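## Task

Find the yellow sponge whose shelf-edge label (on the edge directly beneath it) reads 377 and place it on the desk. If no sponge in this storeroom has 377, move the one labelled 773 to the desk instead. All other yellow sponges must stay on their own shelves. The robot must not tip over or finish leaning, and the sponge must rest on the desk by itself, not be held there by the robot.

## Robot and tools

ROBOT. A simulated Hello Robot Stretch 4 with one arm: an omni-wheel base, a lift running up a mast, a single arm that telescopes forward, a wrist with yaw, pitch and roll joints, and a two-finger gripper. It is roughly 1.6 m tall, and the base rim lies within 0.23 m of the base origin. Cameras: head_camera, head_left_camera, head_right_camera (fisheye) and wrist_camera. Loose objects may get nudged now and then by something outside the robot.

FRAMES. Base frame: origin on the floor below the base centre, x ahead, y to the left, z up. hand_pose is reported in this frame; it marks a point between the open fingertips, and its printed value may be slightly wrong. With all wrist joints at zero the hand axes line up with the base axes. The odometry frame is the base frame as it was when the scene began.

execute_actions. Argument "actions": a list holding one action, or empty (empty just reports state and images). Optional "cameras": a list of camera names, or "all"; omitted or null gives all, [] gives none, an unknown name refuses the call. An action contains "base", "joints" or both, plus optional "pace" and "contact_limits"; or it contains only "end_of_arm". Motions in one action begin together and may finish at different moments.
- base: exactly one key, each a relative offset from where the base last measured itself. translate_m: straight travel in metres, forward positive, -2 to 2. strafe_m: sideways travel in metres, left positive, -2 to 2. rotate_rad: turn in place in radians, counter-clockwise (left) positive, -3.2 to 3.2.
- joints: absolute targets, one number per named joint. lift_m 0 to 1.2 m; arm_m 0 to 0.55 m extension; wrist_yaw_rad -1.134 to 4.276 (0 ahead, positive left, 3.14 stowed back, above 3.4 the arm may block it); wrist_pitch_rad -1.117 to 4.259 (0 level, 1.57 pointing down); wrist_roll_rad -1.117 to 4.259 (0 keeps fingers level; positive turns clockwise viewed from behind); gripper_m -0.038 to 0.141 m fingertip gap (negative means fingers press together). Done tolerances: ±0.004 for lift, arm and gripper, ±0.02 for yaw and roll, ±0.05 for pitch. Joint targets past a limit are clipped and reported; any other out-of-range value or unknown key refuses the whole call.
- pace: "slow", "default", "fast", "max". Base speeds 0.1/0.3/0.4/0.6 m/s and 1/2/3/4 rad/s respectively, reduced when the lift is above 0.2 m (to 0.3 m/s and 1 rad/s at 1.2 m).
- contact_limits: {"arm_m": value}, 0 (gentlest) to 0.75 (firmest), default 0.5; how hard the arm may push before halting.
- end_of_arm: "enable_torque" alone, to revive wrist or gripper motors that shut off; they then hold their current position.
A joint or base left out of an action may still be driving toward an earlier target without the status showing it. No action runs beyond 15 s. To unfold the wrist at a scene's start, send lift_m 0.4 with wrist_yaw_rad 0.

wait: "seconds", 0 to 10; commands nothing and returns the same report as an empty action.
zoom_image: "camera" and "region" [x0, y0, x1, y1] in pixels of that camera's latest full image, top-left origin, at most 504x504. Useful for reading lot labels.
finished_scene: "scene" (1 or 2); ends that scene for good after the last command is held, reports success, and opens the next scene with its task. Replying without any tool call ends every remaining scene.

RESULTS. base_status and joint_status tell how each motion ended: "done"; "off_target" (stopped short, may still push); "contact_stop_at_<key>" (blocked by something; that part goes slack, a slack lift may sag, slack wheels may roll); "limit_stop_at_<name>", including own_body (self-collision, likely when the gripper tilts up and is rolled) and tilt (leaning over 6 degrees; lift, arm and wheels go slack and ignore commands); "time_out"; "torque_fault" (wrist motor overloaded and went limp). After a stop, the part abandons its target. on_its_own lists what moved or held without a command; "held at" shows a target, not a position. lidar_m: 12 distances in metres, 30-degree sectors starting straight ahead and going counter-clockwise (4th left, 7th behind, 10th right); "-" means nothing seen or nearer than 0.25 m; glass and thin legs may be missed. wrist_depth_mm: 7x7 grid of median depths, 100 to 2000 mm, top-left first. base_odometry counts wheel rotation, so slip counts as motion; heading -3.142 to 3.142. If turned_by_wheels and turned_by_imu disagree by over about 0.1 rad, something was hit or slipped. base_tilt in degrees (forward and right positive) carries a fixed offset up to about 1.5. motor_effort is percent of maximum, peak in brackets, noisy; a load in a level gripper shifts wrist pitch effort; wheel positive means turning right. joint_positions give readings. "pictures" names the returned images in order, and changed camera calibrations are listed.

GRIPPING. Close to a gap smaller than the object; smaller gaps squeeze harder and pull it inward. The gripper reading and "done" do not prove a grasp; a firm squeeze shows in gripper effort. If fingertips jam on a surface below, raise the lift.

CAUTIONS. If any call in a reply reports a stop, later execute_actions, wait and finished_scene calls in that reply are skipped. Avoid driving or turning with over 1 kg held and arm_m above 0.2, especially at fast paces, and avoid sustained pushes with a high gripper or firm contact limit: the robot can tip. Avoid dropping, slamming or shoving objects hard, and avoid torque faults. Release the item so it rests on the desk unaided before finishing.

Each tool is called after "Emit:" by a JSON object that holds its "fn" and its "kwargs", one argument or row to a line.

## Session

Emit:
{"fn": "execute_actions", "kwargs": {
  "actions": []
}}

Scene clock: 0.00 s.
base_odometry: x=+0.000 y=+0.000 heading=+0.000 (m, m, rad; odometry frame)
turned_by_wheels: +0.000 (rad since the last result)
turned_by_imu: +0.000 (rad since the last result)
base_tilt: forward=-0.1 right=+0.4 (deg)
lidar_m: 1.84 1.10 0.73 0.65 0.67 0.85 2.37 1.31 0.85 0.77 0.81 2.01
base_status: not commanded
joint_positions: lift_m=+0.260 arm_m=-0.001 wrist_yaw_rad=+3.077 wrist_pitch_rad=+0.018 wrist_roll_rad=-0.018 gripper_m=+0.057
joint_status: not commanded
motor_effort: lift_m=+19 arm_m=+0 wrist_yaw_rad=+0 wrist_pitch_rad=-5 wrist_roll_rad=+3 gripper_m=-4 wheel_0=+1 wheel_1=-1 wheel_2=+1 (%)
hand_pose: x=-0.1123 y=+0.1059 z=+0.4326 quat_wxyz=(+0.032, -0.010, -0.009, +0.999) (m; base frame)
wrist_depth_mm: - 143 - - 1464 917 699 / - 142 - - 1430 931 707 / 105 138 229 - 1464 946 707 / 118 142 - - 1464 931 707 / - - - - 1464 931 707 / 1618 1618 195 1708 196 917 707 / 1078 1008 1078 126 1098 842 691
pictures: head_camera, head_left_camera, head_right_camera, wrist_camera
Images, in order (width x height): head_camera 420x560, head_left_camera 420x672, head_right_camera 420x672, wrist_camera 616x392.

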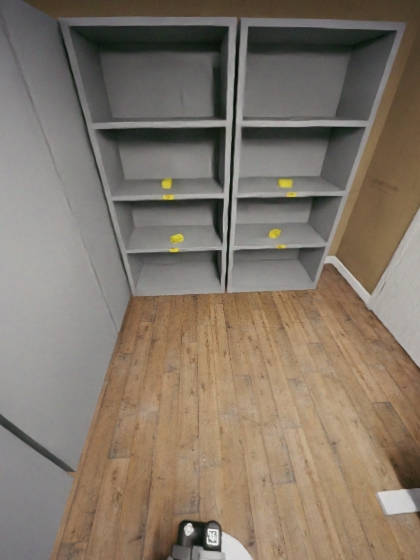

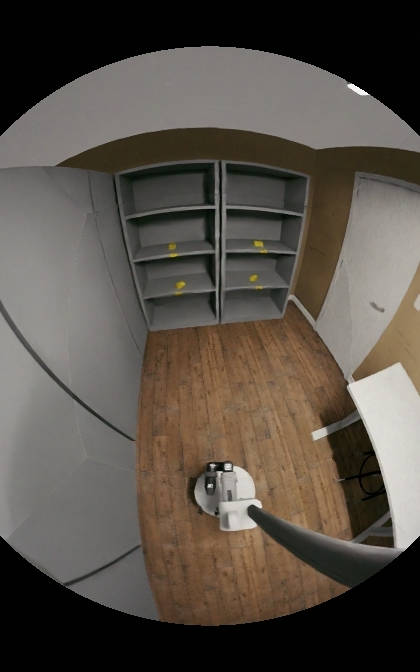

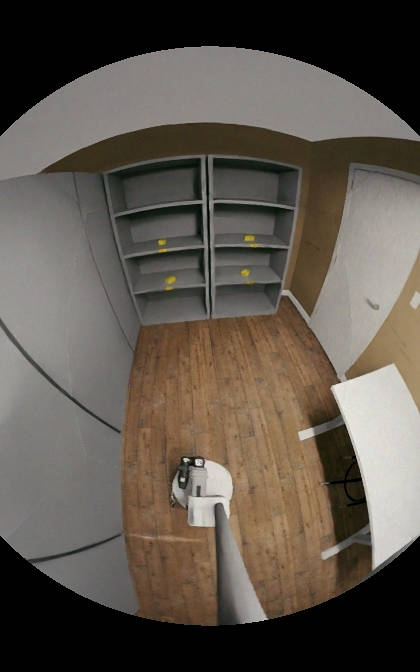

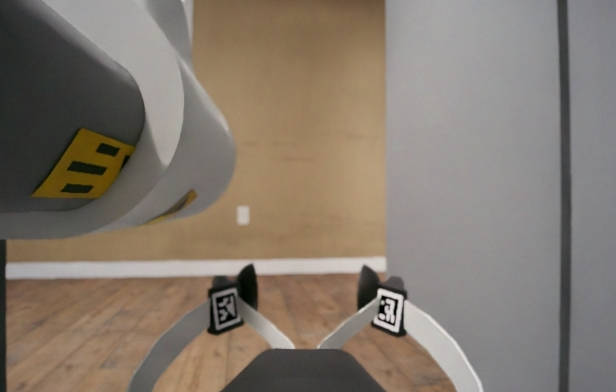

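Emit:
{"fn": "execute_actions", "kwargs": {
  "actions": [
    {"base":{"translate_m":0.8},"joints":{"lift_m":0.45,"wrist_yaw_rad":0},"pace":"fast"}
  ],
  "cameras": ["head_camera","wrist_camera"]
}}

Emit:
{"fn": "zoom_image", "kwargs": {
  "camera": "wrist_camera",
  "region": [60, 0, 560, 392]
}}

Scene clock: 4.47 s.
base_odometry: x=+0.800 y=+0.000 heading=+0.000 (m, m, rad; odometry frame)
turned_by_wheels: +0.000 (rad since the last result)
turned_by_imu: -0.001 (rad since the last result)
base_tilt: forward=+0.0 right=+0.5 (deg)
lidar_m: 1.03 1.05 0.82 0.75 0.76 0.99 2.22 1.19 0.83 1.18 1.51 1.14
base_status: done
joint_positions: lift_m=+0.450 arm_m=-0.001 wrist_yaw_rad=+0.000 wrist_pitch_rad=+0.018 wrist_roll_rad=-0.018 gripper_m=+0.057
joint_status: all done
motor_effort: lift_m=+25(28) arm_m=+0(0) wrist_yaw_rad=-2(7) wrist_pitch_rad=-4(6) wrist_roll_rad=+0(2) gripper_m=-4(2) wheel_0=+0(7) wheel_1=+1(10) wheel_2=+0(12) (%)
hand_pose: x=+0.4584 y=-0.0873 z=+0.6225 quat_wxyz=(+1.000, -0.009, +0.009, +0.000) (m; base frame)
wrist_depth_mm: 1205 1255 1255 1281 1336 1336 1138 / 854 866 976 866 946 1042 1025 / 1205 1205 1229 1205 1336 1336 1138 / 1229 1229 1255 1255 1308 1336 1138 / 991 891 1025 854 1060 1042 1060 / 1205 1205 193 1308 197 1336 1160 / 1182 1205 1255 126 1308 1229 1138
pictures: head_camera, wrist_camera
camera_calibration (this result's frames):
wrist_camera: T_world_to_cam=[[0.00405775, -0.999933, 0.0108774, -0.100814], [0.00541451, -0.0108554, -0.999926, 0.681591], [0.999977, 0.00411634, 0.0053701, -0.236114], [0, 0, 0, 1]] pos_world=[0.232827, -0.0924362, 0.683905]
Images, in order (width x height): head_camera 420x560, wrist_camera 616x392.

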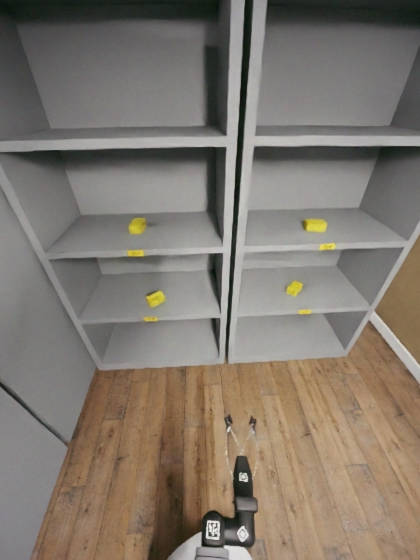

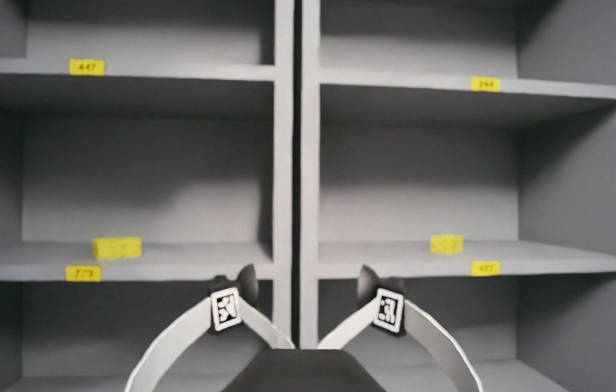

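Region (60, 0, 560, 392) of wrist_camera's 616x392 image, scaled by 1.008; it fills the top 395 rows of this view, and the rest is white.

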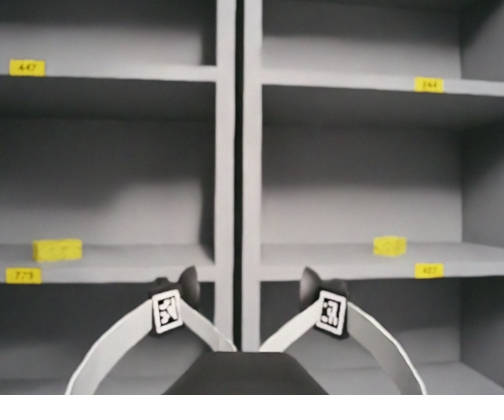

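Emit:
{"fn": "zoom_image", "kwargs": {
  "camera": "wrist_camera",
  "region": [440, 60, 540, 290]
}}

Emit:
{"fn": "zoom_image", "kwargs": {
  "camera": "wrist_camera",
  "region": [40, 50, 160, 290]
}}

Region (440, 60, 540, 290) of wrist_camera's 616x392 image, scaled by 2.191; it fills the left 219 columns of this view, and the rest is white.

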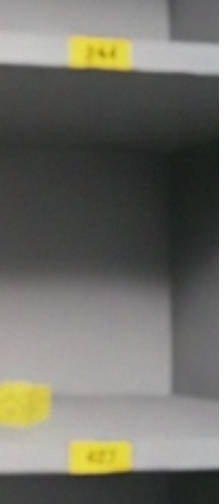

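Region (40, 50, 160, 290) of wrist_camera's 616x392 image, scaled by 2.100.

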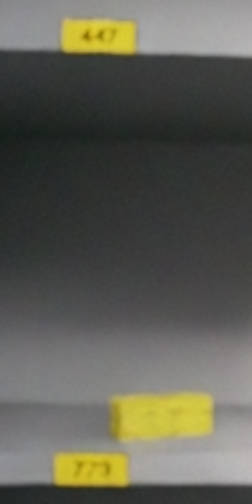

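Emit:
{"fn": "execute_actions", "kwargs": {
  "actions": [
    {"base":{"rotate_rad":3.14},"pace":"fast"}
  ]
}}

Scene clock: 9.97 s.
base_odometry: x=+0.800 y=+0.000 heading=+3.139 (m, m, rad; odometry frame)
turned_by_wheels: +3.139 (rad since the last result)
turned_by_imu: +3.154 (rad since the last result)
base_tilt: forward=+0.0 right=+0.3 (deg)
lidar_m: 2.09 1.17 0.81 1.17 1.48 1.14 1.02 1.07 0.82 0.72 0.77 1.01
base_status: done
joint_positions: lift_m=+0.450 arm_m=-0.001 wrist_yaw_rad=+0.000 wrist_pitch_rad=+0.018 wrist_roll_rad=-0.018 gripper_m=+0.057
joint_status: not commanded
motor_effort: lift_m=+24(25) arm_m=-1(1) wrist_yaw_rad=-1(1) wrist_pitch_rad=-5(4) wrist_roll_rad=+0(2) gripper_m=-2(4) wheel_0=-3(11) wheel_1=-3(10) wheel_2=-2(16) (%)
hand_pose: x=+0.4584 y=-0.0873 z=+0.6225 quat_wxyz=(+1.000, -0.009, +0.009, +0.000) (m; base frame)
wrist_depth_mm: - - - - 1863 1118 809 / - - - - 1921 1098 831 / - - - - 1863 1098 809 / - - - - 1863 1118 798 / - - - - 1808 1118 820 / - - 193 - 196 1118 809 / 1499 1366 1464 126 1464 976 809
pictures: head_camera, head_left_camera, head_right_camera, wrist_camera
camera_calibration (this result's frames):
wrist_camera: T_world_to_cam=[[0.00400287, -0.999933, 0.0108762, -0.100804], [0.00541385, -0.0108545, -0.999926, 0.681642], [0.999977, 0.00406145, 0.00537004, -0.236131], [0, 0, 0, 1]] pos_world=[0.232839, -0.0924398, 0.683956]
Images, in order (width x height): head_camera 420x560, head_left_camera 420x672, head_right_camera 420x672, wrist_camera 616x392.

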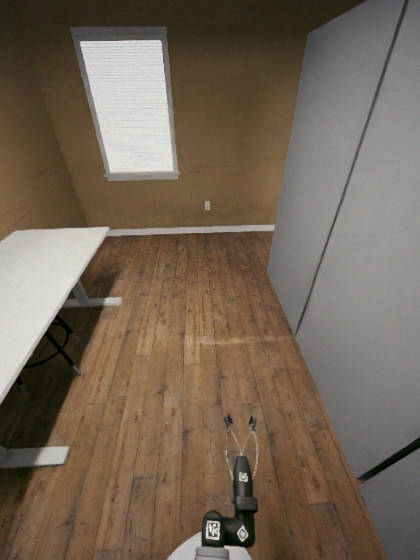

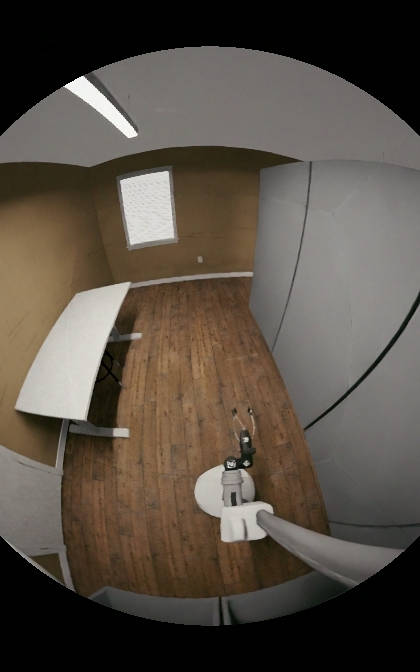

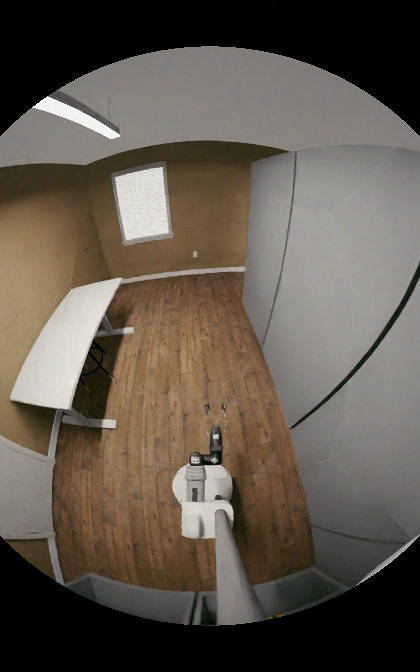

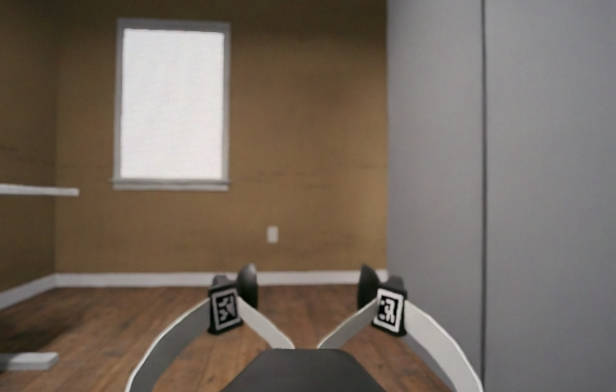

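Emit:
{"fn": "execute_actions", "kwargs": {
  "actions": [
    {"base":{"translate_m":1.45},"joints":{"lift_m":0.2,"wrist_yaw_rad":-1.1},"pace":"max"}
  ]
}}

Scene clock: 15.20 s.
base_odometry: x=-0.650 y=+0.003 heading=+3.140 (m, m, rad; odometry frame)
turned_by_wheels: +0.001 (rad since the last result)
turned_by_imu: -0.002 (rad since the last result)
base_tilt: forward=+0.0 right=+0.5 (deg)
lidar_m: 1.74 1.79 0.94 0.86 0.88 1.11 2.51 0.99 0.64 0.57 0.60 0.76
base_status: done
joint_positions: lift_m=+0.200 arm_m=-0.001 wrist_yaw_rad=-1.100 wrist_pitch_rad=+0.018 wrist_roll_rad=-0.018 gripper_m=+0.057
joint_status: all done
motor_effort: lift_m=+16(18) arm_m=+0(0) wrist_yaw_rad=+1(7) wrist_pitch_rad=-5(6) wrist_roll_rad=+1(3) gripper_m=-5(5) wheel_0=+1(9) wheel_1=+2(9) wheel_2=+3(12) (%)
hand_pose: x=+0.2229 y=-0.2967 z=+0.3732 quat_wxyz=(+0.853, -0.003, +0.013, -0.523) (m; base frame)
wrist_depth_mm: 1618 654 591 539 500 459 427 / 1576 654 585 544 496 455 427 / 1661 654 591 535 492 452 427 / 1661 647 585 535 492 455 430 / 1576 654 585 539 488 455 427 / 1397 647 193 530 195 452 427 / 946 647 585 125 484 442 427
pictures: head_camera, head_left_camera, head_right_camera, wrist_camera
camera_calibration (this result's frames):
wrist_camera: T_world_to_cam=[[-0.889419, -0.456964, 0.0108765, 0.0537033], [-0.0072351, -0.00971784, -0.999927, 0.434462], [0.457036, -0.889432, 0.00533705, -0.142532], [0, 0, 0, 1]] pos_world=[0.11605, -0.09801, 0.434606]
Images, in order (width x height): head_camera 420x560, head_left_camera 420x672, head_right_camera 420x672, wrist_camera 616x392.

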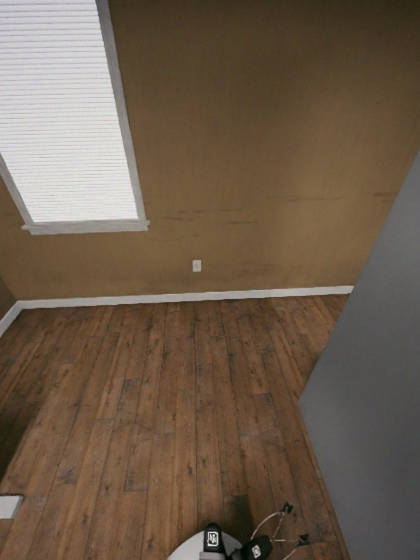

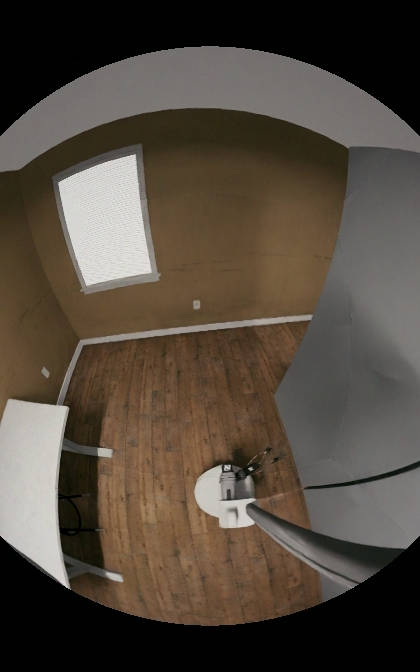

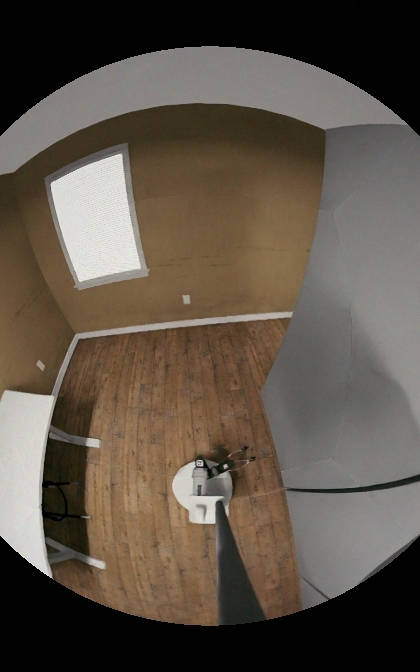

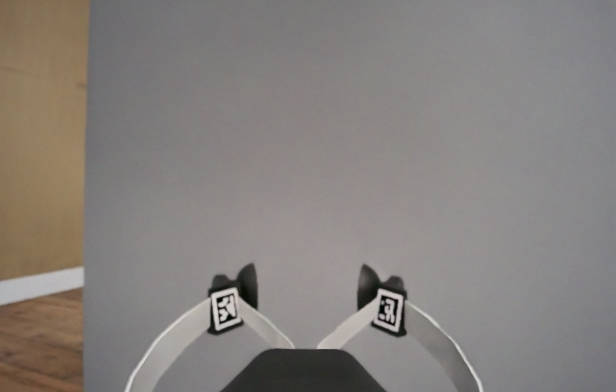

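Emit:
{"fn": "execute_actions", "kwargs": {
  "actions": [
    {"base":{"translate_m":1.1},"joints":{"wrist_yaw_rad":0},"pace":"max"}
  ],
  "cameras": []
}}

Emit:
{"fn": "execute_actions", "kwargs": {
  "actions": [
    {"base":{"rotate_rad":-1.65},"pace":"fast"}
  ],
  "cameras": ["head_camera","head_right_camera"]
}}

Scene clock: 19.80 s.
base_odometry: x=-1.750 y=+0.004 heading=+3.140 (m, m, rad; odometry frame)
turned_by_wheels: +0.000 (rad since the last result)
turned_by_imu: -0.001 (rad since the last result)
base_tilt: forward=-0.1 right=+0.4 (deg)
lidar_m: 0.65 0.68 0.82 1.79 1.18 1.30 - 0.79 0.57 0.91 1.10 0.72
base_status: done
joint_positions: lift_m=+0.200 arm_m=-0.001 wrist_yaw_rad=+0.000 wrist_pitch_rad=+0.018 wrist_roll_rad=-0.018 gripper_m=+0.057
joint_status: all done
motor_effort: lift_m=+17(16) arm_m=+0(0) wrist_yaw_rad=+1(8) wrist_pitch_rad=-5(4) wrist_roll_rad=+2(1) gripper_m=-3(3) wheel_0=+0(11) wheel_1=+0(11) wheel_2=+2(18) (%)
hand_pose: x=+0.4583 y=-0.0874 z=+0.3732 quat_wxyz=(+1.000, -0.009, +0.009, +0.000) (m; base frame)
wrist_depth_mm: 436 449 455 473 488 496 512 / 433 445 459 469 480 496 508 / 430 445 459 469 484 492 512 / 430 445 452 469 480 492 504 / 430 439 459 469 480 496 508 / 433 439 194 469 196 496 508 / 430 436 455 126 477 492 508
pictures: none
No camera images: the call's "cameras" was empty. Leave "cameras" out to get every camera's image.

Scene clock: 21.57 s.
base_odometry: x=-1.750 y=+0.004 heading=+1.490 (m, m, rad; odometry frame)
turned_by_wheels: -1.650 (rad since the last result)
turned_by_imu: -1.657 (rad since the last result)
base_tilt: forward=-0.1 right=+0.4 (deg)
lidar_m: 0.77 1.24 0.76 0.65 0.67 0.80 1.51 1.16 1.22 3.55 0.87 0.58
base_status: done
joint_positions: lift_m=+0.200 arm_m=-0.001 wrist_yaw_rad=+0.000 wrist_pitch_rad=+0.018 wrist_roll_rad=-0.018 gripper_m=+0.057
joint_status: not commanded
motor_effort: lift_m=+16(16) arm_m=+0(0) wrist_yaw_rad=+1(0) wrist_pitch_rad=-5(5) wrist_roll_rad=+1(1) gripper_m=-3(2) wheel_0=+2(9) wheel_1=+1(10) wheel_2=+0(11) (%)
hand_pose: x=+0.4584 y=-0.0874 z=+0.3732 quat_wxyz=(+1.000, -0.009, +0.009, +0.000) (m; base frame)
wrist_depth_mm: 1537 1576 1661 1756 480 322 329 / 1499 1618 1661 1708 480 322 329 / 1576 1576 1708 1708 477 319 327 / 1499 1576 1708 1756 477 317 327 / 1537 1576 1708 1708 473 320 329 / 1366 1430 194 1430 196 319 325 / 960 866 960 125 439 314 325
pictures: head_camera, head_right_camera
Images, in order (width x height): head_camera 420x560, head_right_camera 420x672.

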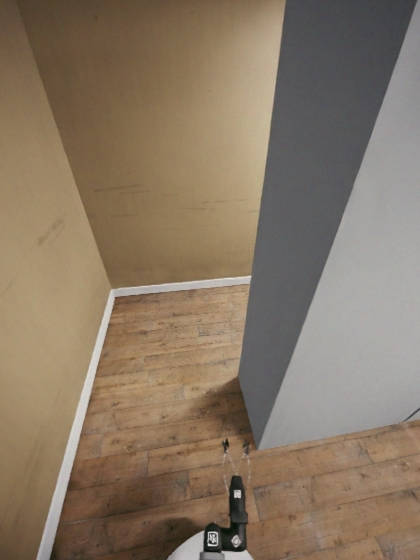

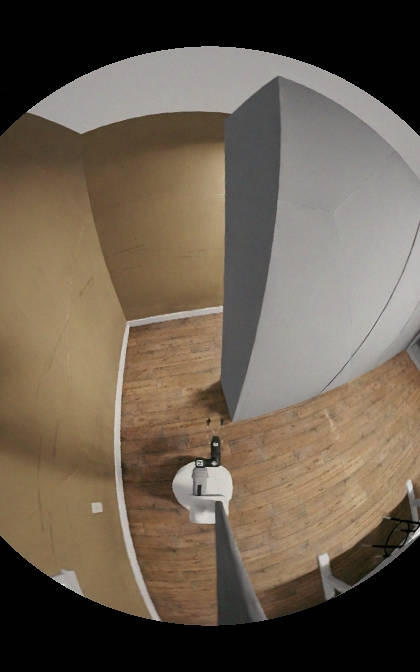

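Emit:
{"fn": "execute_actions", "kwargs": {
  "actions": [
    {"base":{"strafe_m":0.28}}
  ],
  "cameras": ["head_camera"]
}}

Scene clock: 25.03 s.
base_odometry: x=-2.029 y=+0.027 heading=+1.491 (m, m, rad; odometry frame)
turned_by_wheels: +0.000 (rad since the last result)
turned_by_imu: +0.001 (rad since the last result)
base_tilt: forward=-0.2 right=+0.4 (deg)
lidar_m: 1.88 0.73 0.44 0.39 0.40 0.47 0.85 1.57 1.40 2.40 0.78 0.74
base_status: done
joint_positions: lift_m=+0.200 arm_m=-0.001 wrist_yaw_rad=+0.000 wrist_pitch_rad=+0.018 wrist_roll_rad=-0.018 gripper_m=+0.057
joint_status: not commanded
motor_effort: lift_m=+16(16) arm_m=-1(1) wrist_yaw_rad=+0(0) wrist_pitch_rad=-5(5) wrist_roll_rad=+1(3) gripper_m=-2(3) wheel_0=-1(10) wheel_1=+2(11) wheel_2=+0(0) (%)
hand_pose: x=+0.4584 y=-0.0874 z=+0.3732 quat_wxyz=(+1.000, -0.009, +0.009, +0.000) (m; base frame)
wrist_depth_mm: 1042 1537 1576 1661 1808 707 544 / 1060 1537 1576 1661 1708 715 544 / 1042 1499 1618 1661 1808 723 544 / 1060 1537 1618 1708 1756 723 549 / 1042 1537 1618 1708 1756 707 549 / 1060 1430 194 1430 196 707 539 / 917 878 960 126 946 640 539
pictures: head_camera
Images, in order (width x height): head_camera 420x560.

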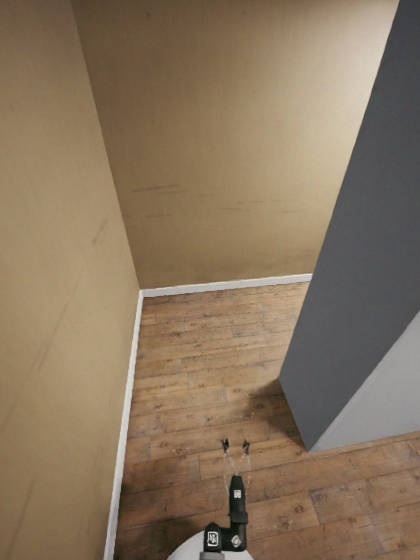

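Emit:
{"fn": "execute_actions", "kwargs": {
  "actions": [
    {"base":{"translate_m":1.3}}
  ],
  "cameras": []
}}

Emit:
{"fn": "execute_actions", "kwargs": {
  "actions": [
    {"base":{"rotate_rad":-1.6}}
  ]
}}

Scene clock: 32.37 s.
base_odometry: x=-1.925 y=+1.322 heading=+1.491 (m, m, rad; odometry frame)
turned_by_wheels: +0.000 (rad since the last result)
turned_by_imu: -0.002 (rad since the last result)
base_tilt: forward=-0.1 right=+0.4 (deg)
lidar_m: 0.60 0.60 0.72 0.63 0.62 0.79 1.53 0.62 0.52 0.85 1.12 0.69
base_status: done
joint_positions: lift_m=+0.200 arm_m=-0.001 wrist_yaw_rad=+0.000 wrist_pitch_rad=+0.018 wrist_roll_rad=-0.018 gripper_m=+0.057
joint_status: not commanded
motor_effort: lift_m=+16(17) arm_m=+0(0) wrist_yaw_rad=+0(1) wrist_pitch_rad=-6(5) wrist_roll_rad=+1(2) gripper_m=-5(3) wheel_0=+2(8) wheel_1=+4(10) wheel_2=+0(10) (%)
hand_pose: x=+0.4584 y=-0.0874 z=+0.3732 quat_wxyz=(+1.000, -0.009, +0.009, +0.000) (m; base frame)
wrist_depth_mm: 370 387 402 424 445 469 492 / 370 389 402 421 445 466 488 / 370 384 404 421 442 466 492 / 370 384 402 418 442 462 488 / 366 382 402 421 439 466 488 / 366 384 194 421 196 469 488 / 366 377 397 126 442 466 488
pictures: none
No camera images: the call's "cameras" was empty. Leave "cameras" out to get every camera's image.

Scene clock: 34.43 s.
base_odometry: x=-1.925 y=+1.323 heading=-0.108 (m, m, rad; odometry frame)
turned_by_wheels: -1.599 (rad since the last result)
turned_by_imu: -1.606 (rad since the last result)
base_tilt: forward=+0.0 right=+0.5 (deg)
lidar_m: 0.84 1.19 0.68 0.57 0.60 0.70 0.63 0.65 0.77 1.40 0.67 0.50
base_status: done
joint_positions: lift_m=+0.200 arm_m=-0.001 wrist_yaw_rad=+0.000 wrist_pitch_rad=+0.018 wrist_roll_rad=-0.018 gripper_m=+0.057
joint_status: not commanded
motor_effort: lift_m=+16(16) arm_m=+0(0) wrist_yaw_rad=+0(1) wrist_pitch_rad=-5(5) wrist_roll_rad=+2(2) gripper_m=-4(3) wheel_0=+4(7) wheel_1=+3(11) wheel_2=+2(4) (%)
hand_pose: x=+0.4584 y=-0.0874 z=+0.3732 quat_wxyz=(+1.000, -0.009, +0.009, +0.000) (m; base frame)
wrist_depth_mm: 1576 - - 1118 1098 960 768 / 1576 - - 1118 1118 991 286 / 1576 - - 1118 654 407 397 / 1537 - - 1118 1078 960 768 / 1618 - - 1098 1078 976 768 / 1366 1430 193 1078 196 991 759 / 960 891 946 126 778 741 750
pictures: head_camera, head_left_camera, head_right_camera, wrist_camera
camera_calibration (this result's frames):
wrist_camera: T_world_to_cam=[[0.00372949, -0.999934, 0.0108773, -0.0980462], [0.00540733, -0.0108571, -0.999926, 0.432284], [0.999978, 0.00378803, 0.00536648, -0.234805], [0, 0, 0, 1]] pos_world=[0.232828, -0.0924569, 0.434579]
Images, in order (width x height): head_camera 420x560, head_left_camera 420x672, head_right_camera 420x672, wrist_camera 616x392.

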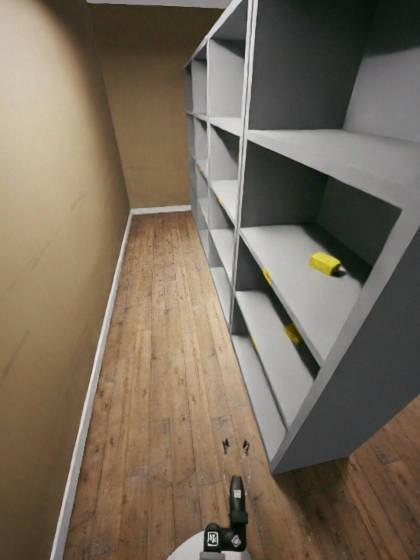

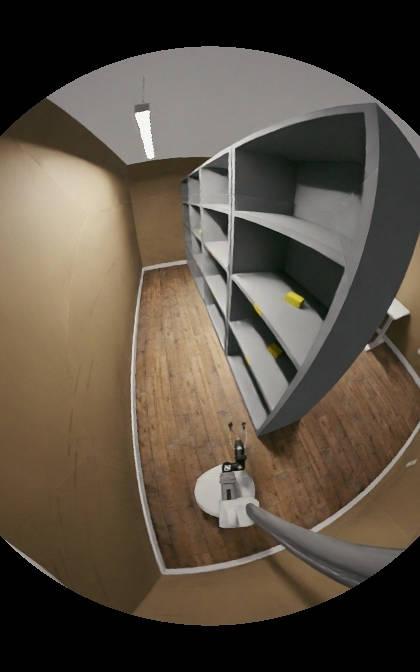

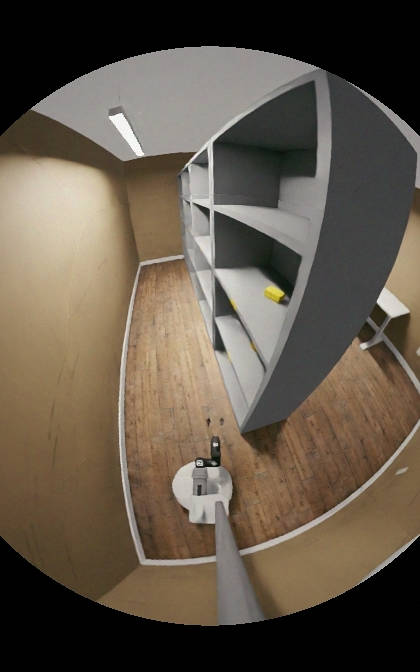

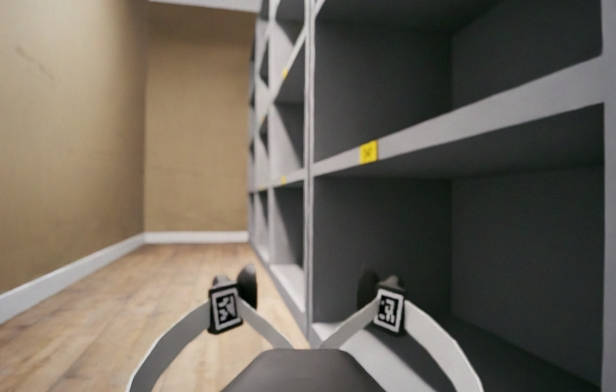

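Emit:
{"fn": "execute_actions", "kwargs": {
  "actions": [
    {"base":{"rotate_rad":0.16},"joints":{"lift_m":0.45}}
  ],
  "cameras": []
}}

Emit:
{"fn": "execute_actions", "kwargs": {
  "actions": [
    {"base":{"strafe_m":0.25},"joints":{"wrist_yaw_rad":-0.6}}
  ],
  "cameras": ["head_camera","wrist_camera"]
}}

Scene clock: 38.40 s.
base_odometry: x=-1.925 y=+1.323 heading=+0.051 (m, m, rad; odometry frame)
turned_by_wheels: +0.160 (rad since the last result)
turned_by_imu: +0.161 (rad since the last result)
base_tilt: forward=-0.1 right=+0.5 (deg)
lidar_m: 1.19 0.96 0.62 0.58 0.62 0.68 0.64 0.65 0.88 2.05 0.53 0.52
base_status: done
joint_positions: lift_m=+0.450 arm_m=-0.001 wrist_yaw_rad=+0.000 wrist_pitch_rad=+0.018 wrist_roll_rad=-0.018 gripper_m=+0.057
joint_status: all done
motor_effort: lift_m=+25(25) arm_m=-1(0) wrist_yaw_rad=+1(1) wrist_pitch_rad=-5(5) wrist_roll_rad=+3(3) gripper_m=-5(2) wheel_0=-1(5) wheel_1=-1(7) wheel_2=+0(9) (%)
hand_pose: x=+0.4584 y=-0.0874 z=+0.6224 quat_wxyz=(+1.000, -0.009, +0.009, +0.000) (m; base frame)
wrist_depth_mm: 1098 1708 - - 1025 609 585 / 1098 1708 - - 1025 842 842 / 1098 1661 - - 1025 1025 931 / 1098 1708 - - 1008 1025 946 / 1118 1708 - - 1008 1025 878 / 1078 1756 193 - 196 569 504 / 1078 1336 1464 126 1008 1025 382
pictures: none
No camera images: the call's "cameras" was empty. Leave "cameras" out to get every camera's image.

Scene clock: 40.53 s.
base_odometry: x=-1.938 y=+1.572 heading=+0.051 (m, m, rad; odometry frame)
turned_by_wheels: +0.000 (rad since the last result)
turned_by_imu: +0.001 (rad since the last result)
base_tilt: forward=+0.1 right=+0.4 (deg)
lidar_m: 1.92 0.57 0.36 0.33 0.35 0.49 0.63 0.68 0.90 2.12 0.69 0.83
base_status: done
joint_positions: lift_m=+0.450 arm_m=-0.001 wrist_yaw_rad=-0.600 wrist_pitch_rad=+0.018 wrist_roll_rad=-0.018 gripper_m=+0.057
joint_status: all done
motor_effort: lift_m=+24(25) arm_m=+0(1) wrist_yaw_rad=+0(6) wrist_pitch_rad=-5(5) wrist_roll_rad=+1(1) gripper_m=-3(3) wheel_0=-1(10) wheel_1=+2(13) wheel_2=+0(2) (%)
hand_pose: x=+0.3587 y=-0.2350 z=+0.6225 quat_wxyz=(+0.955, -0.006, +0.011, -0.295) (m; base frame)
wrist_depth_mm: - - 1205 1366 691 574 504 / - - 1182 946 854 842 496 / - - 1182 1281 1182 960 500 / - - 1160 1281 1182 976 492 / - - 1182 1042 946 904 492 / - 1921 193 1308 196 564 500 / 1464 1366 1160 126 1138 904 500
pictures: head_camera, wrist_camera
camera_calibration (this result's frames):
wrist_camera: T_world_to_cam=[[-0.561349, -0.827508, 0.0108775, -0.00474174], [-0.00166944, -0.0120114, -0.999926, 0.682827], [0.827577, -0.561326, 0.00536114, -0.206846], [0, 0, 0, 1]] pos_world=[0.169659, -0.11183, 0.683937]
Images, in order (width x height): head_camera 420x560, wrist_camera 616x392.

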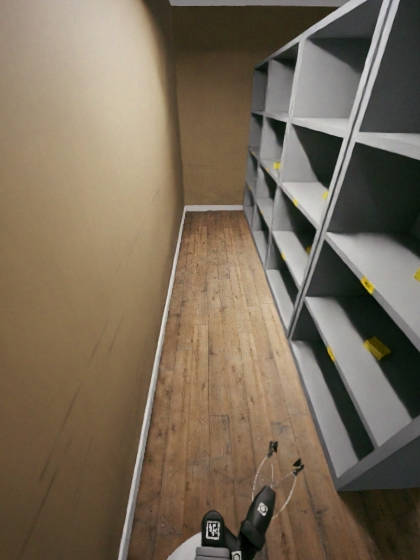

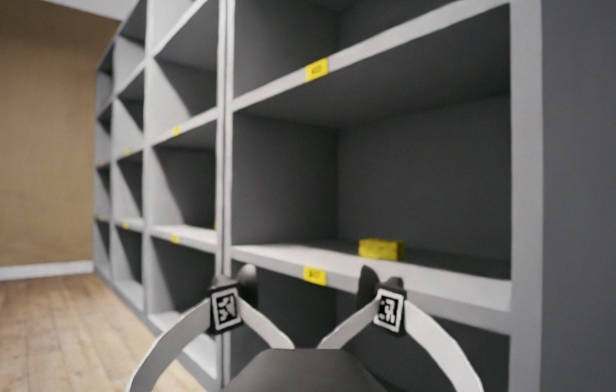

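Emit:
{"fn": "zoom_image", "kwargs": {
  "camera": "wrist_camera",
  "region": [100, 40, 350, 300]
}}

Emit:
{"fn": "execute_actions", "kwargs": {
  "actions": [
    {"base":{"translate_m":0.85}}
  ],
  "cameras": ["head_camera","wrist_camera"]
}}

Emit:
{"fn": "zoom_image", "kwargs": {
  "camera": "wrist_camera",
  "region": [100, 40, 350, 300]
}}

Region (100, 40, 350, 300) of wrist_camera's 616x392 image, scaled by 1.938; it fills the left 485 columns of this view, and the rest is white.

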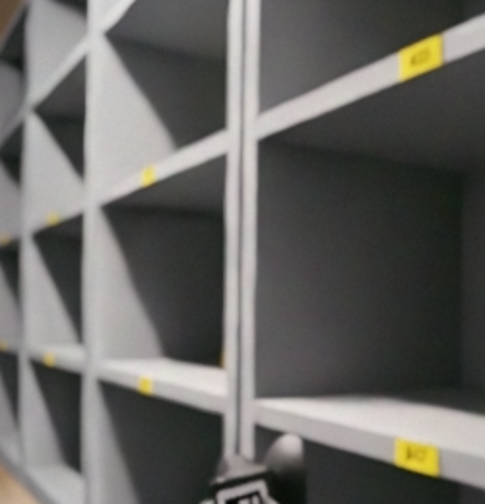

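Scene clock: 46.00 s.
base_odometry: x=-1.089 y=+1.616 heading=+0.052 (m, m, rad; odometry frame)
turned_by_wheels: +0.000 (rad since the last result)
turned_by_imu: -0.002 (rad since the last result)
base_tilt: forward=+0.0 right=+0.4 (deg)
lidar_m: 1.80 0.64 0.43 0.39 0.42 0.55 1.37 1.53 0.58 0.54 0.57 0.75
base_status: done
joint_positions: lift_m=+0.450 arm_m=-0.001 wrist_yaw_rad=-0.600 wrist_pitch_rad=+0.018 wrist_roll_rad=-0.018 gripper_m=+0.057
joint_status: not commanded
motor_effort: lift_m=+24(24) arm_m=+0(1) wrist_yaw_rad=+0(1) wrist_pitch_rad=-5(5) wrist_roll_rad=+1(2) gripper_m=-2(2) wheel_0=+3(7) wheel_1=+3(9) wheel_2=-1(11) (%)
hand_pose: x=+0.3587 y=-0.2350 z=+0.6225 quat_wxyz=(+0.955, -0.006, +0.011, -0.295) (m; base frame)
wrist_depth_mm: - - 1229 1336 621 477 544 / - - 1182 854 854 473 574 / - - 1205 1336 1098 484 580 / - - 1255 1336 1118 484 591 / - - 1229 991 976 473 569 / - 1983 193 1336 196 469 508 / 1499 1366 1255 125 1060 459 399
pictures: head_camera, wrist_camera
camera_calibration (this result's frames):
wrist_camera: T_world_to_cam=[[-0.561366, -0.827496, 0.0108776, -0.00473888], [-0.00166972, -0.0120115, -0.999926, 0.682827], [0.827566, -0.561343, 0.00536114, -0.206844], [0, 0, 0, 1]] pos_world=[0.169657, -0.11183, 0.683937]
Images, in order (width x height): head_camera 420x560, wrist_camera 616x392.

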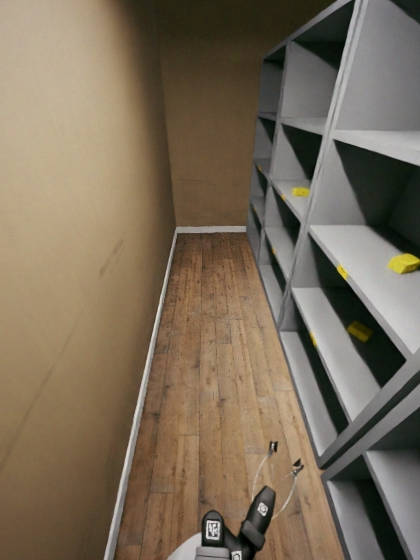

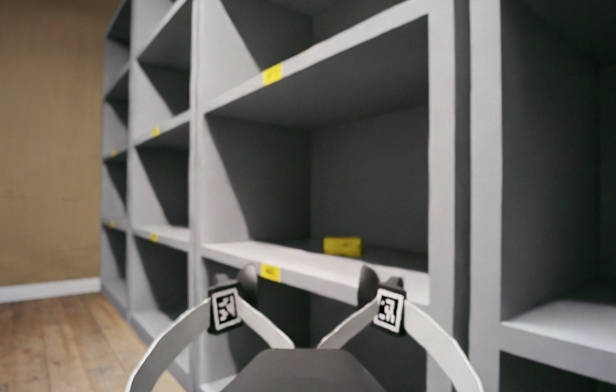

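Region (100, 40, 350, 300) of wrist_camera's 616x392 image, scaled by 1.938; it fills the left 485 columns of this view, and the rest is white.

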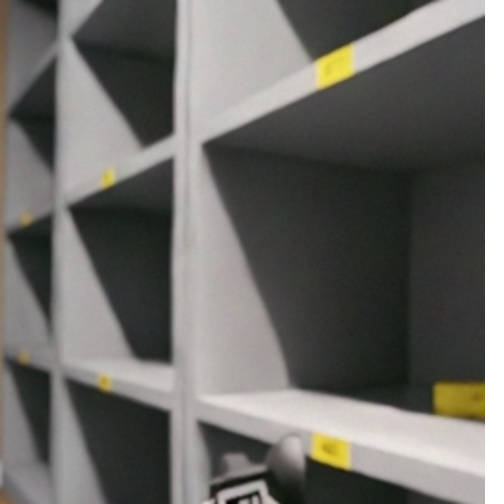

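Emit:
{"fn": "execute_actions", "kwargs": {
  "actions": [
    {"base":{"strafe_m":0.12},"joints":{"wrist_yaw_rad":-1.1,"lift_m":0.47}}
  ],
  "cameras": []
}}

Emit:
{"fn": "execute_actions", "kwargs": {
  "actions": [
    {"base":{"translate_m":0.3}}
  ],
  "cameras": ["wrist_camera"]
}}

Emit:
{"fn": "execute_actions", "kwargs": {
  "actions": [
    {"base":{"translate_m":0.75}}
  ],
  "cameras": ["wrist_camera"]
}}

Emit:
{"fn": "execute_actions", "kwargs": {
  "actions": [
    {"base":{"translate_m":0.75}}
  ],
  "cameras": ["wrist_camera","head_camera"]
}}

Scene clock: 50.70 s.
base_odometry: x=-1.096 y=+1.736 heading=+0.052 (m, m, rad; odometry frame)
turned_by_wheels: +0.000 (rad since the last result)
turned_by_imu: +0.001 (rad since the last result)
base_tilt: forward=+0.0 right=+0.5 (deg)
lidar_m: 1.60 0.46 0.28 0.26 0.29 0.38 0.97 1.55 0.73 0.66 0.68 0.91
base_status: done
joint_positions: lift_m=+0.470 arm_m=-0.001 wrist_yaw_rad=-1.100 wrist_pitch_rad=+0.018 wrist_roll_rad=-0.018 gripper_m=+0.057
joint_status: all done
motor_effort: lift_m=+25(27) arm_m=+0(0) wrist_yaw_rad=-1(7) wrist_pitch_rad=-5(5) wrist_roll_rad=+0(2) gripper_m=-4(4) wheel_0=+0(11) wheel_1=+1(12) wheel_2=+0(1) (%)
hand_pose: x=+0.2229 y=-0.2967 z=+0.6424 quat_wxyz=(+0.853, -0.003, +0.013, -0.522) (m; base frame)
wrist_depth_mm: 1118 1336 1255 676 621 564 535 / 1042 878 798 668 778 778 759 / 1098 1308 1229 676 1025 946 866 / 1098 1336 1255 668 1008 931 878 / 1060 1138 1078 676 991 931 866 / 1098 1336 194 654 195 580 574 / 1098 1229 1255 126 1008 904 866
pictures: none
No camera images: the call's "cameras" was empty. Leave "cameras" out to get every camera's image.

Scene clock: 53.17 s.
base_odometry: x=-0.796 y=+1.751 heading=+0.052 (m, m, rad; odometry frame)
turned_by_wheels: +0.000 (rad since the last result)
turned_by_imu: +0.000 (rad since the last result)
base_tilt: forward=-0.1 right=+0.4 (deg)
lidar_m: 1.76 0.49 0.34 0.29 0.32 0.40 1.05 1.05 0.67 0.64 0.67 0.87
base_status: done
joint_positions: lift_m=+0.470 arm_m=-0.001 wrist_yaw_rad=-1.100 wrist_pitch_rad=+0.018 wrist_roll_rad=-0.018 gripper_m=+0.057
joint_status: not commanded
motor_effort: lift_m=+25(25) arm_m=-1(1) wrist_yaw_rad=+0(1) wrist_pitch_rad=-4(5) wrist_roll_rad=+2(3) gripper_m=-4(2) wheel_0=+2(7) wheel_1=+3(9) wheel_2=-1(4) (%)
hand_pose: x=+0.2229 y=-0.2967 z=+0.6424 quat_wxyz=(+0.853, -0.003, +0.013, -0.522) (m; base frame)
wrist_depth_mm: 1118 1042 1229 1078 603 544 539 / 917 891 798 809 798 683 768 / 917 1025 1205 1098 1025 683 854 / 904 1042 1229 1098 1008 699 842 / 904 960 1138 1060 976 750 842 / 904 1008 193 654 196 539 574 / 891 976 1255 126 976 517 831
pictures: wrist_camera
camera_calibration (this result's frames):
wrist_camera: T_world_to_cam=[[-0.889342, -0.457113, 0.0108776, 0.0507732], [-0.00722572, -0.00973652, -0.999926, 0.703699], [0.457186, -0.889355, 0.00535613, -0.144013], [0, 0, 0, 1]] pos_world=[0.11608, -0.0980181, 0.703866]
Images, in order (width x height): wrist_camera 616x392.

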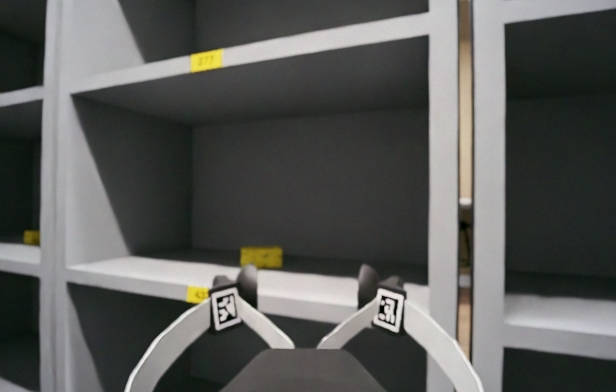

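Scene clock: 57.13 s.
base_odometry: x=-0.047 y=+1.791 heading=+0.052 (m, m, rad; odometry frame)
turned_by_wheels: +0.000 (rad since the last result)
turned_by_imu: -0.001 (rad since the last result)
base_tilt: forward=+0.0 right=+0.3 (deg)
lidar_m: 1.90 0.57 0.37 0.34 0.37 0.50 1.21 0.95 0.64 0.59 0.63 0.84
base_status: done
joint_positions: lift_m=+0.470 arm_m=-0.001 wrist_yaw_rad=-1.100 wrist_pitch_rad=+0.018 wrist_roll_rad=-0.018 gripper_m=+0.057
joint_status: not commanded
motor_effort: lift_m=+25(25) arm_m=+0(1) wrist_yaw_rad=+0(0) wrist_pitch_rad=-4(6) wrist_roll_rad=+2(3) gripper_m=-5(2) wheel_0=+3(8) wheel_1=+2(8) wheel_2=-1(12) (%)
hand_pose: x=+0.2229 y=-0.2967 z=+0.6425 quat_wxyz=(+0.853, -0.003, +0.013, -0.522) (m; base frame)
wrist_depth_mm: 1008 1205 1138 591 539 530 539 / 917 809 809 603 654 798 768 / 1008 1205 1160 603 788 891 809 / 1025 1229 1160 603 778 891 798 / 946 1138 1118 609 788 866 820 / 1008 1118 194 574 196 580 580 / 1008 1182 1182 126 676 477 439
pictures: wrist_camera
camera_calibration (this result's frames):
wrist_camera: T_world_to_cam=[[-0.889344, -0.457109, 0.0108777, 0.0507733], [-0.00722579, -0.00973655, -0.999926, 0.703719], [0.457181, -0.889357, 0.00535616, -0.144012], [0, 0, 0, 1]] pos_world=[0.11608, -0.0980178, 0.703886]
Images, in order (width x height): wrist_camera 616x392.

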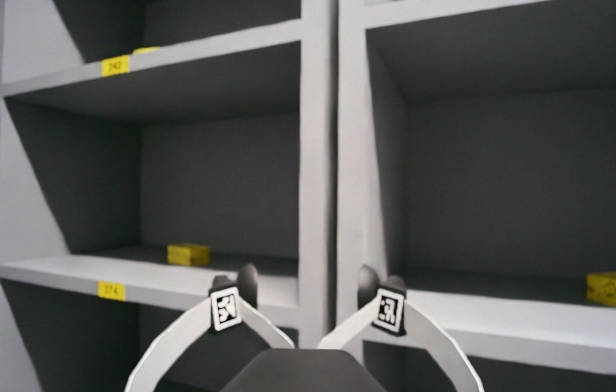

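Scene clock: 61.10 s.
base_odometry: x=+0.702 y=+1.830 heading=+0.053 (m, m, rad; odometry frame)
turned_by_wheels: +0.000 (rad since the last result)
turned_by_imu: -0.001 (rad since the last result)
base_tilt: forward=+0.1 right=+0.4 (deg)
lidar_m: 1.39 0.65 0.44 0.39 0.42 0.56 1.39 0.90 0.58 0.53 0.57 0.77
base_status: done
joint_positions: lift_m=+0.470 arm_m=-0.001 wrist_yaw_rad=-1.100 wrist_pitch_rad=+0.018 wrist_roll_rad=-0.018 gripper_m=+0.057
joint_status: not commanded
motor_effort: lift_m=+25(25) arm_m=-1(1) wrist_yaw_rad=-1(2) wrist_pitch_rad=-5(5) wrist_roll_rad=+4(2) gripper_m=-3(3) wheel_0=+3(7) wheel_1=+2(7) wheel_2=-1(9) (%)
hand_pose: x=+0.2229 y=-0.2967 z=+0.6425 quat_wxyz=(+0.853, -0.003, +0.013, -0.522) (m; base frame)
wrist_depth_mm: 1182 1229 591 539 535 525 539 / 798 809 591 732 788 778 750 / 1160 1182 591 820 904 820 768 / 1182 1229 597 820 904 831 768 / 1098 1118 591 831 878 820 750 / 1118 699 193 580 196 574 574 / 1182 1205 585 126 480 415 399
pictures: head_camera, wrist_camera
camera_calibration (this result's frames):
wrist_camera: T_world_to_cam=[[-0.889351, -0.457096, 0.0108778, 0.0507743], [-0.00722607, -0.00973646, -0.999926, 0.703724], [0.457168, -0.889364, 0.00535612, -0.14401], [0, 0, 0, 1]] pos_world=[0.116078, -0.098017, 0.703891]
Images, in order (width x height): head_camera 420x560, wrist_camera 616x392.

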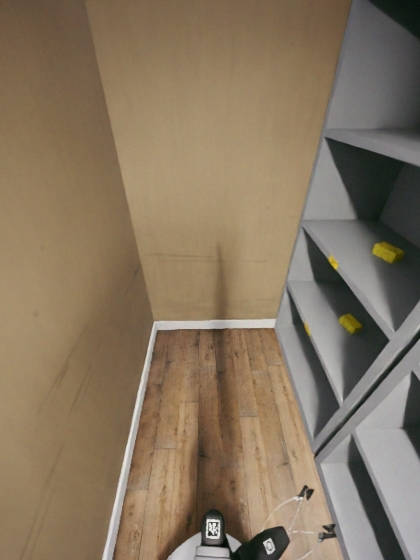

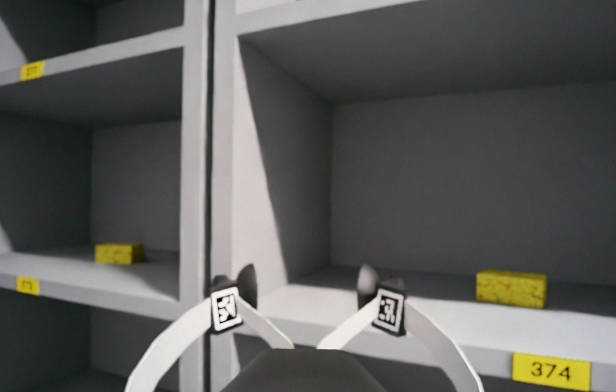

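Emit:
{"fn": "execute_actions", "kwargs": {
  "actions": [
    {"base":{"translate_m":0.6},"joints":{"lift_m":0.72}}
  ],
  "cameras": ["wrist_camera","head_right_camera"]
}}

Scene clock: 66.10 s.
base_odometry: x=+1.301 y=+1.862 heading=+0.053 (m, m, rad; odometry frame)
turned_by_wheels: +0.000 (rad since the last result)
turned_by_imu: -0.001 (rad since the last result)
base_tilt: forward=+0.0 right=+0.3 (deg)
lidar_m: 0.79 0.75 0.45 0.44 0.46 0.62 1.43 0.80 0.52 0.49 0.53 0.67
base_status: done
joint_positions: lift_m=+0.720 arm_m=-0.001 wrist_yaw_rad=-1.100 wrist_pitch_rad=+0.018 wrist_roll_rad=-0.018 gripper_m=+0.057
joint_status: all done
motor_effort: lift_m=+25(26) arm_m=+0(0) wrist_yaw_rad=+0(1) wrist_pitch_rad=-5(5) wrist_roll_rad=+2(1) gripper_m=-3(2) wheel_0=+4(8) wheel_1=+2(8) wheel_2=-2(15) (%)
hand_pose: x=+0.2229 y=-0.2967 z=+0.8924 quat_wxyz=(+0.853, -0.003, +0.013, -0.523) (m; base frame)
wrist_depth_mm: 661 788 976 946 866 778 661 / 661 788 1025 931 866 798 676 / 654 788 1025 946 866 798 683 / 661 759 609 480 433 397 368 / 654 788 1008 931 866 788 676 / 647 788 193 931 195 788 668 / 647 732 917 126 842 768 654
pictures: head_right_camera, wrist_camera
camera_calibration (this result's frames):
wrist_camera: T_world_to_cam=[[-0.889391, -0.457018, 0.0108778, 0.0480619], [-0.00722685, -0.00973588, -0.999926, 0.953683], [0.457091, -0.889404, 0.00535619, -0.145336], [0, 0, 0, 1]] pos_world=[0.11607, -0.0980123, 0.953869]
Images, in order (width x height): head_right_camera 420x672, wrist_camera 616x392.

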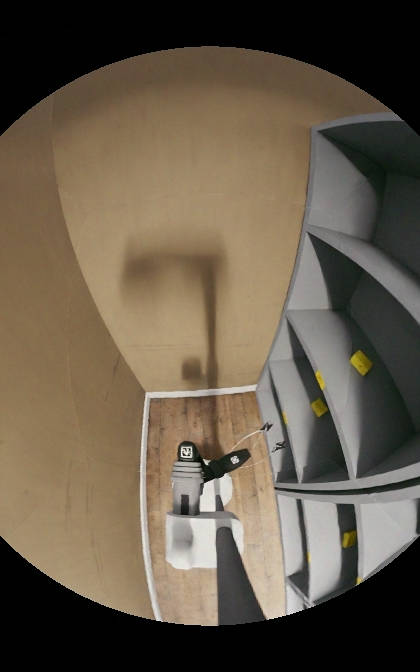

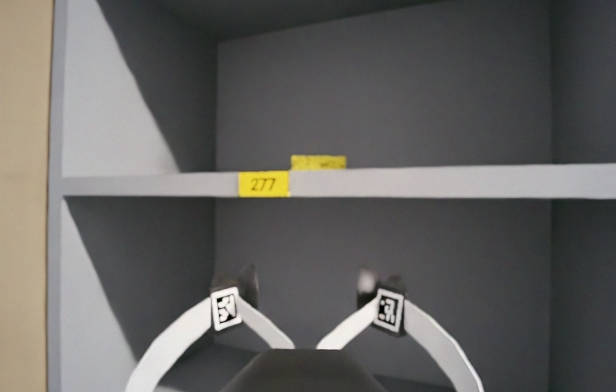

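Emit:
{"fn": "execute_actions", "kwargs": {
  "actions": [
    {"base":{"translate_m":-1.8},"joints":{"lift_m":0.78},"pace":"fast"}
  ],
  "cameras": ["wrist_camera","head_right_camera"]
}}

Scene clock: 76.60 s.
base_odometry: x=-0.497 y=+1.767 heading=+0.053 (m, m, rad; odometry frame)
turned_by_wheels: +0.000 (rad since the last result)
turned_by_imu: +0.006 (rad since the last result)
base_tilt: forward=+0.0 right=+0.5 (deg)
lidar_m: 1.85 0.50 0.33 0.32 0.32 0.47 1.07 0.99 0.66 0.61 0.66 0.89
base_status: done
joint_positions: lift_m=+0.780 arm_m=-0.001 wrist_yaw_rad=-1.100 wrist_pitch_rad=+0.018 wrist_roll_rad=-0.018 gripper_m=+0.057
joint_status: all done
motor_effort: lift_m=+25(30) arm_m=+0(1) wrist_yaw_rad=-1(0) wrist_pitch_rad=-5(6) wrist_roll_rad=+2(1) gripper_m=-2(2) wheel_0=-1(8) wheel_1=-3(8) wheel_2=+1(11) (%)
hand_pose: x=+0.2229 y=-0.2967 z=+0.9525 quat_wxyz=(+0.853, -0.003, +0.013, -0.523) (m; base frame)
wrist_depth_mm: 946 778 842 842 831 831 820 / 1255 778 946 1078 976 891 842 / 1430 788 946 1098 976 904 831 / 1060 778 904 1078 960 891 820 / 1430 768 904 1042 960 878 788 / 1366 778 193 1098 196 891 842 / 1025 759 904 126 991 891 831
pictures: head_right_camera, wrist_camera
camera_calibration (this result's frames):
wrist_camera: T_world_to_cam=[[-0.889417, -0.456967, 0.0108777, 0.0474135], [-0.00722732, -0.00973546, -0.999926, 1.01371], [0.45704, -0.88943, 0.00535623, -0.145649], [0, 0, 0, 1]] pos_world=[0.116064, -0.0980092, 1.0139]
Images, in order (width x height): head_right_camera 420x672, wrist_camera 616x392.

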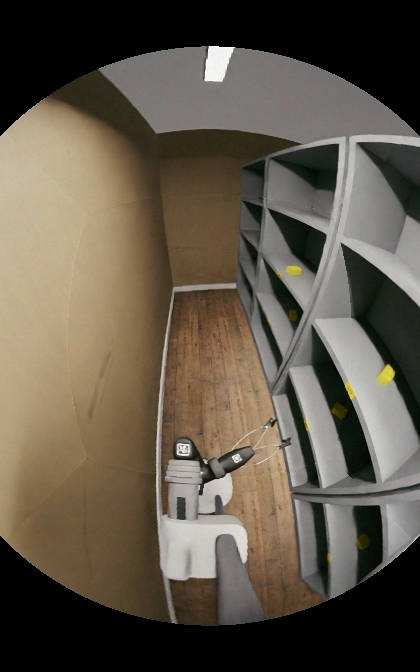

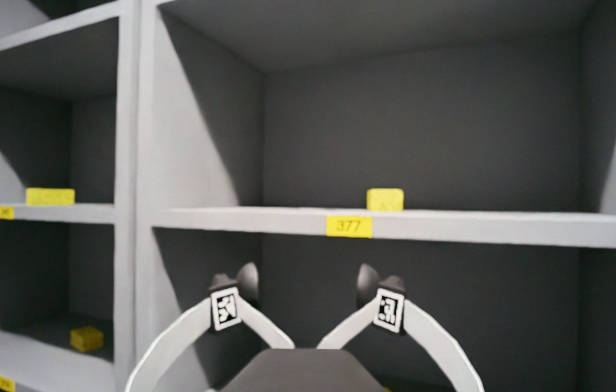

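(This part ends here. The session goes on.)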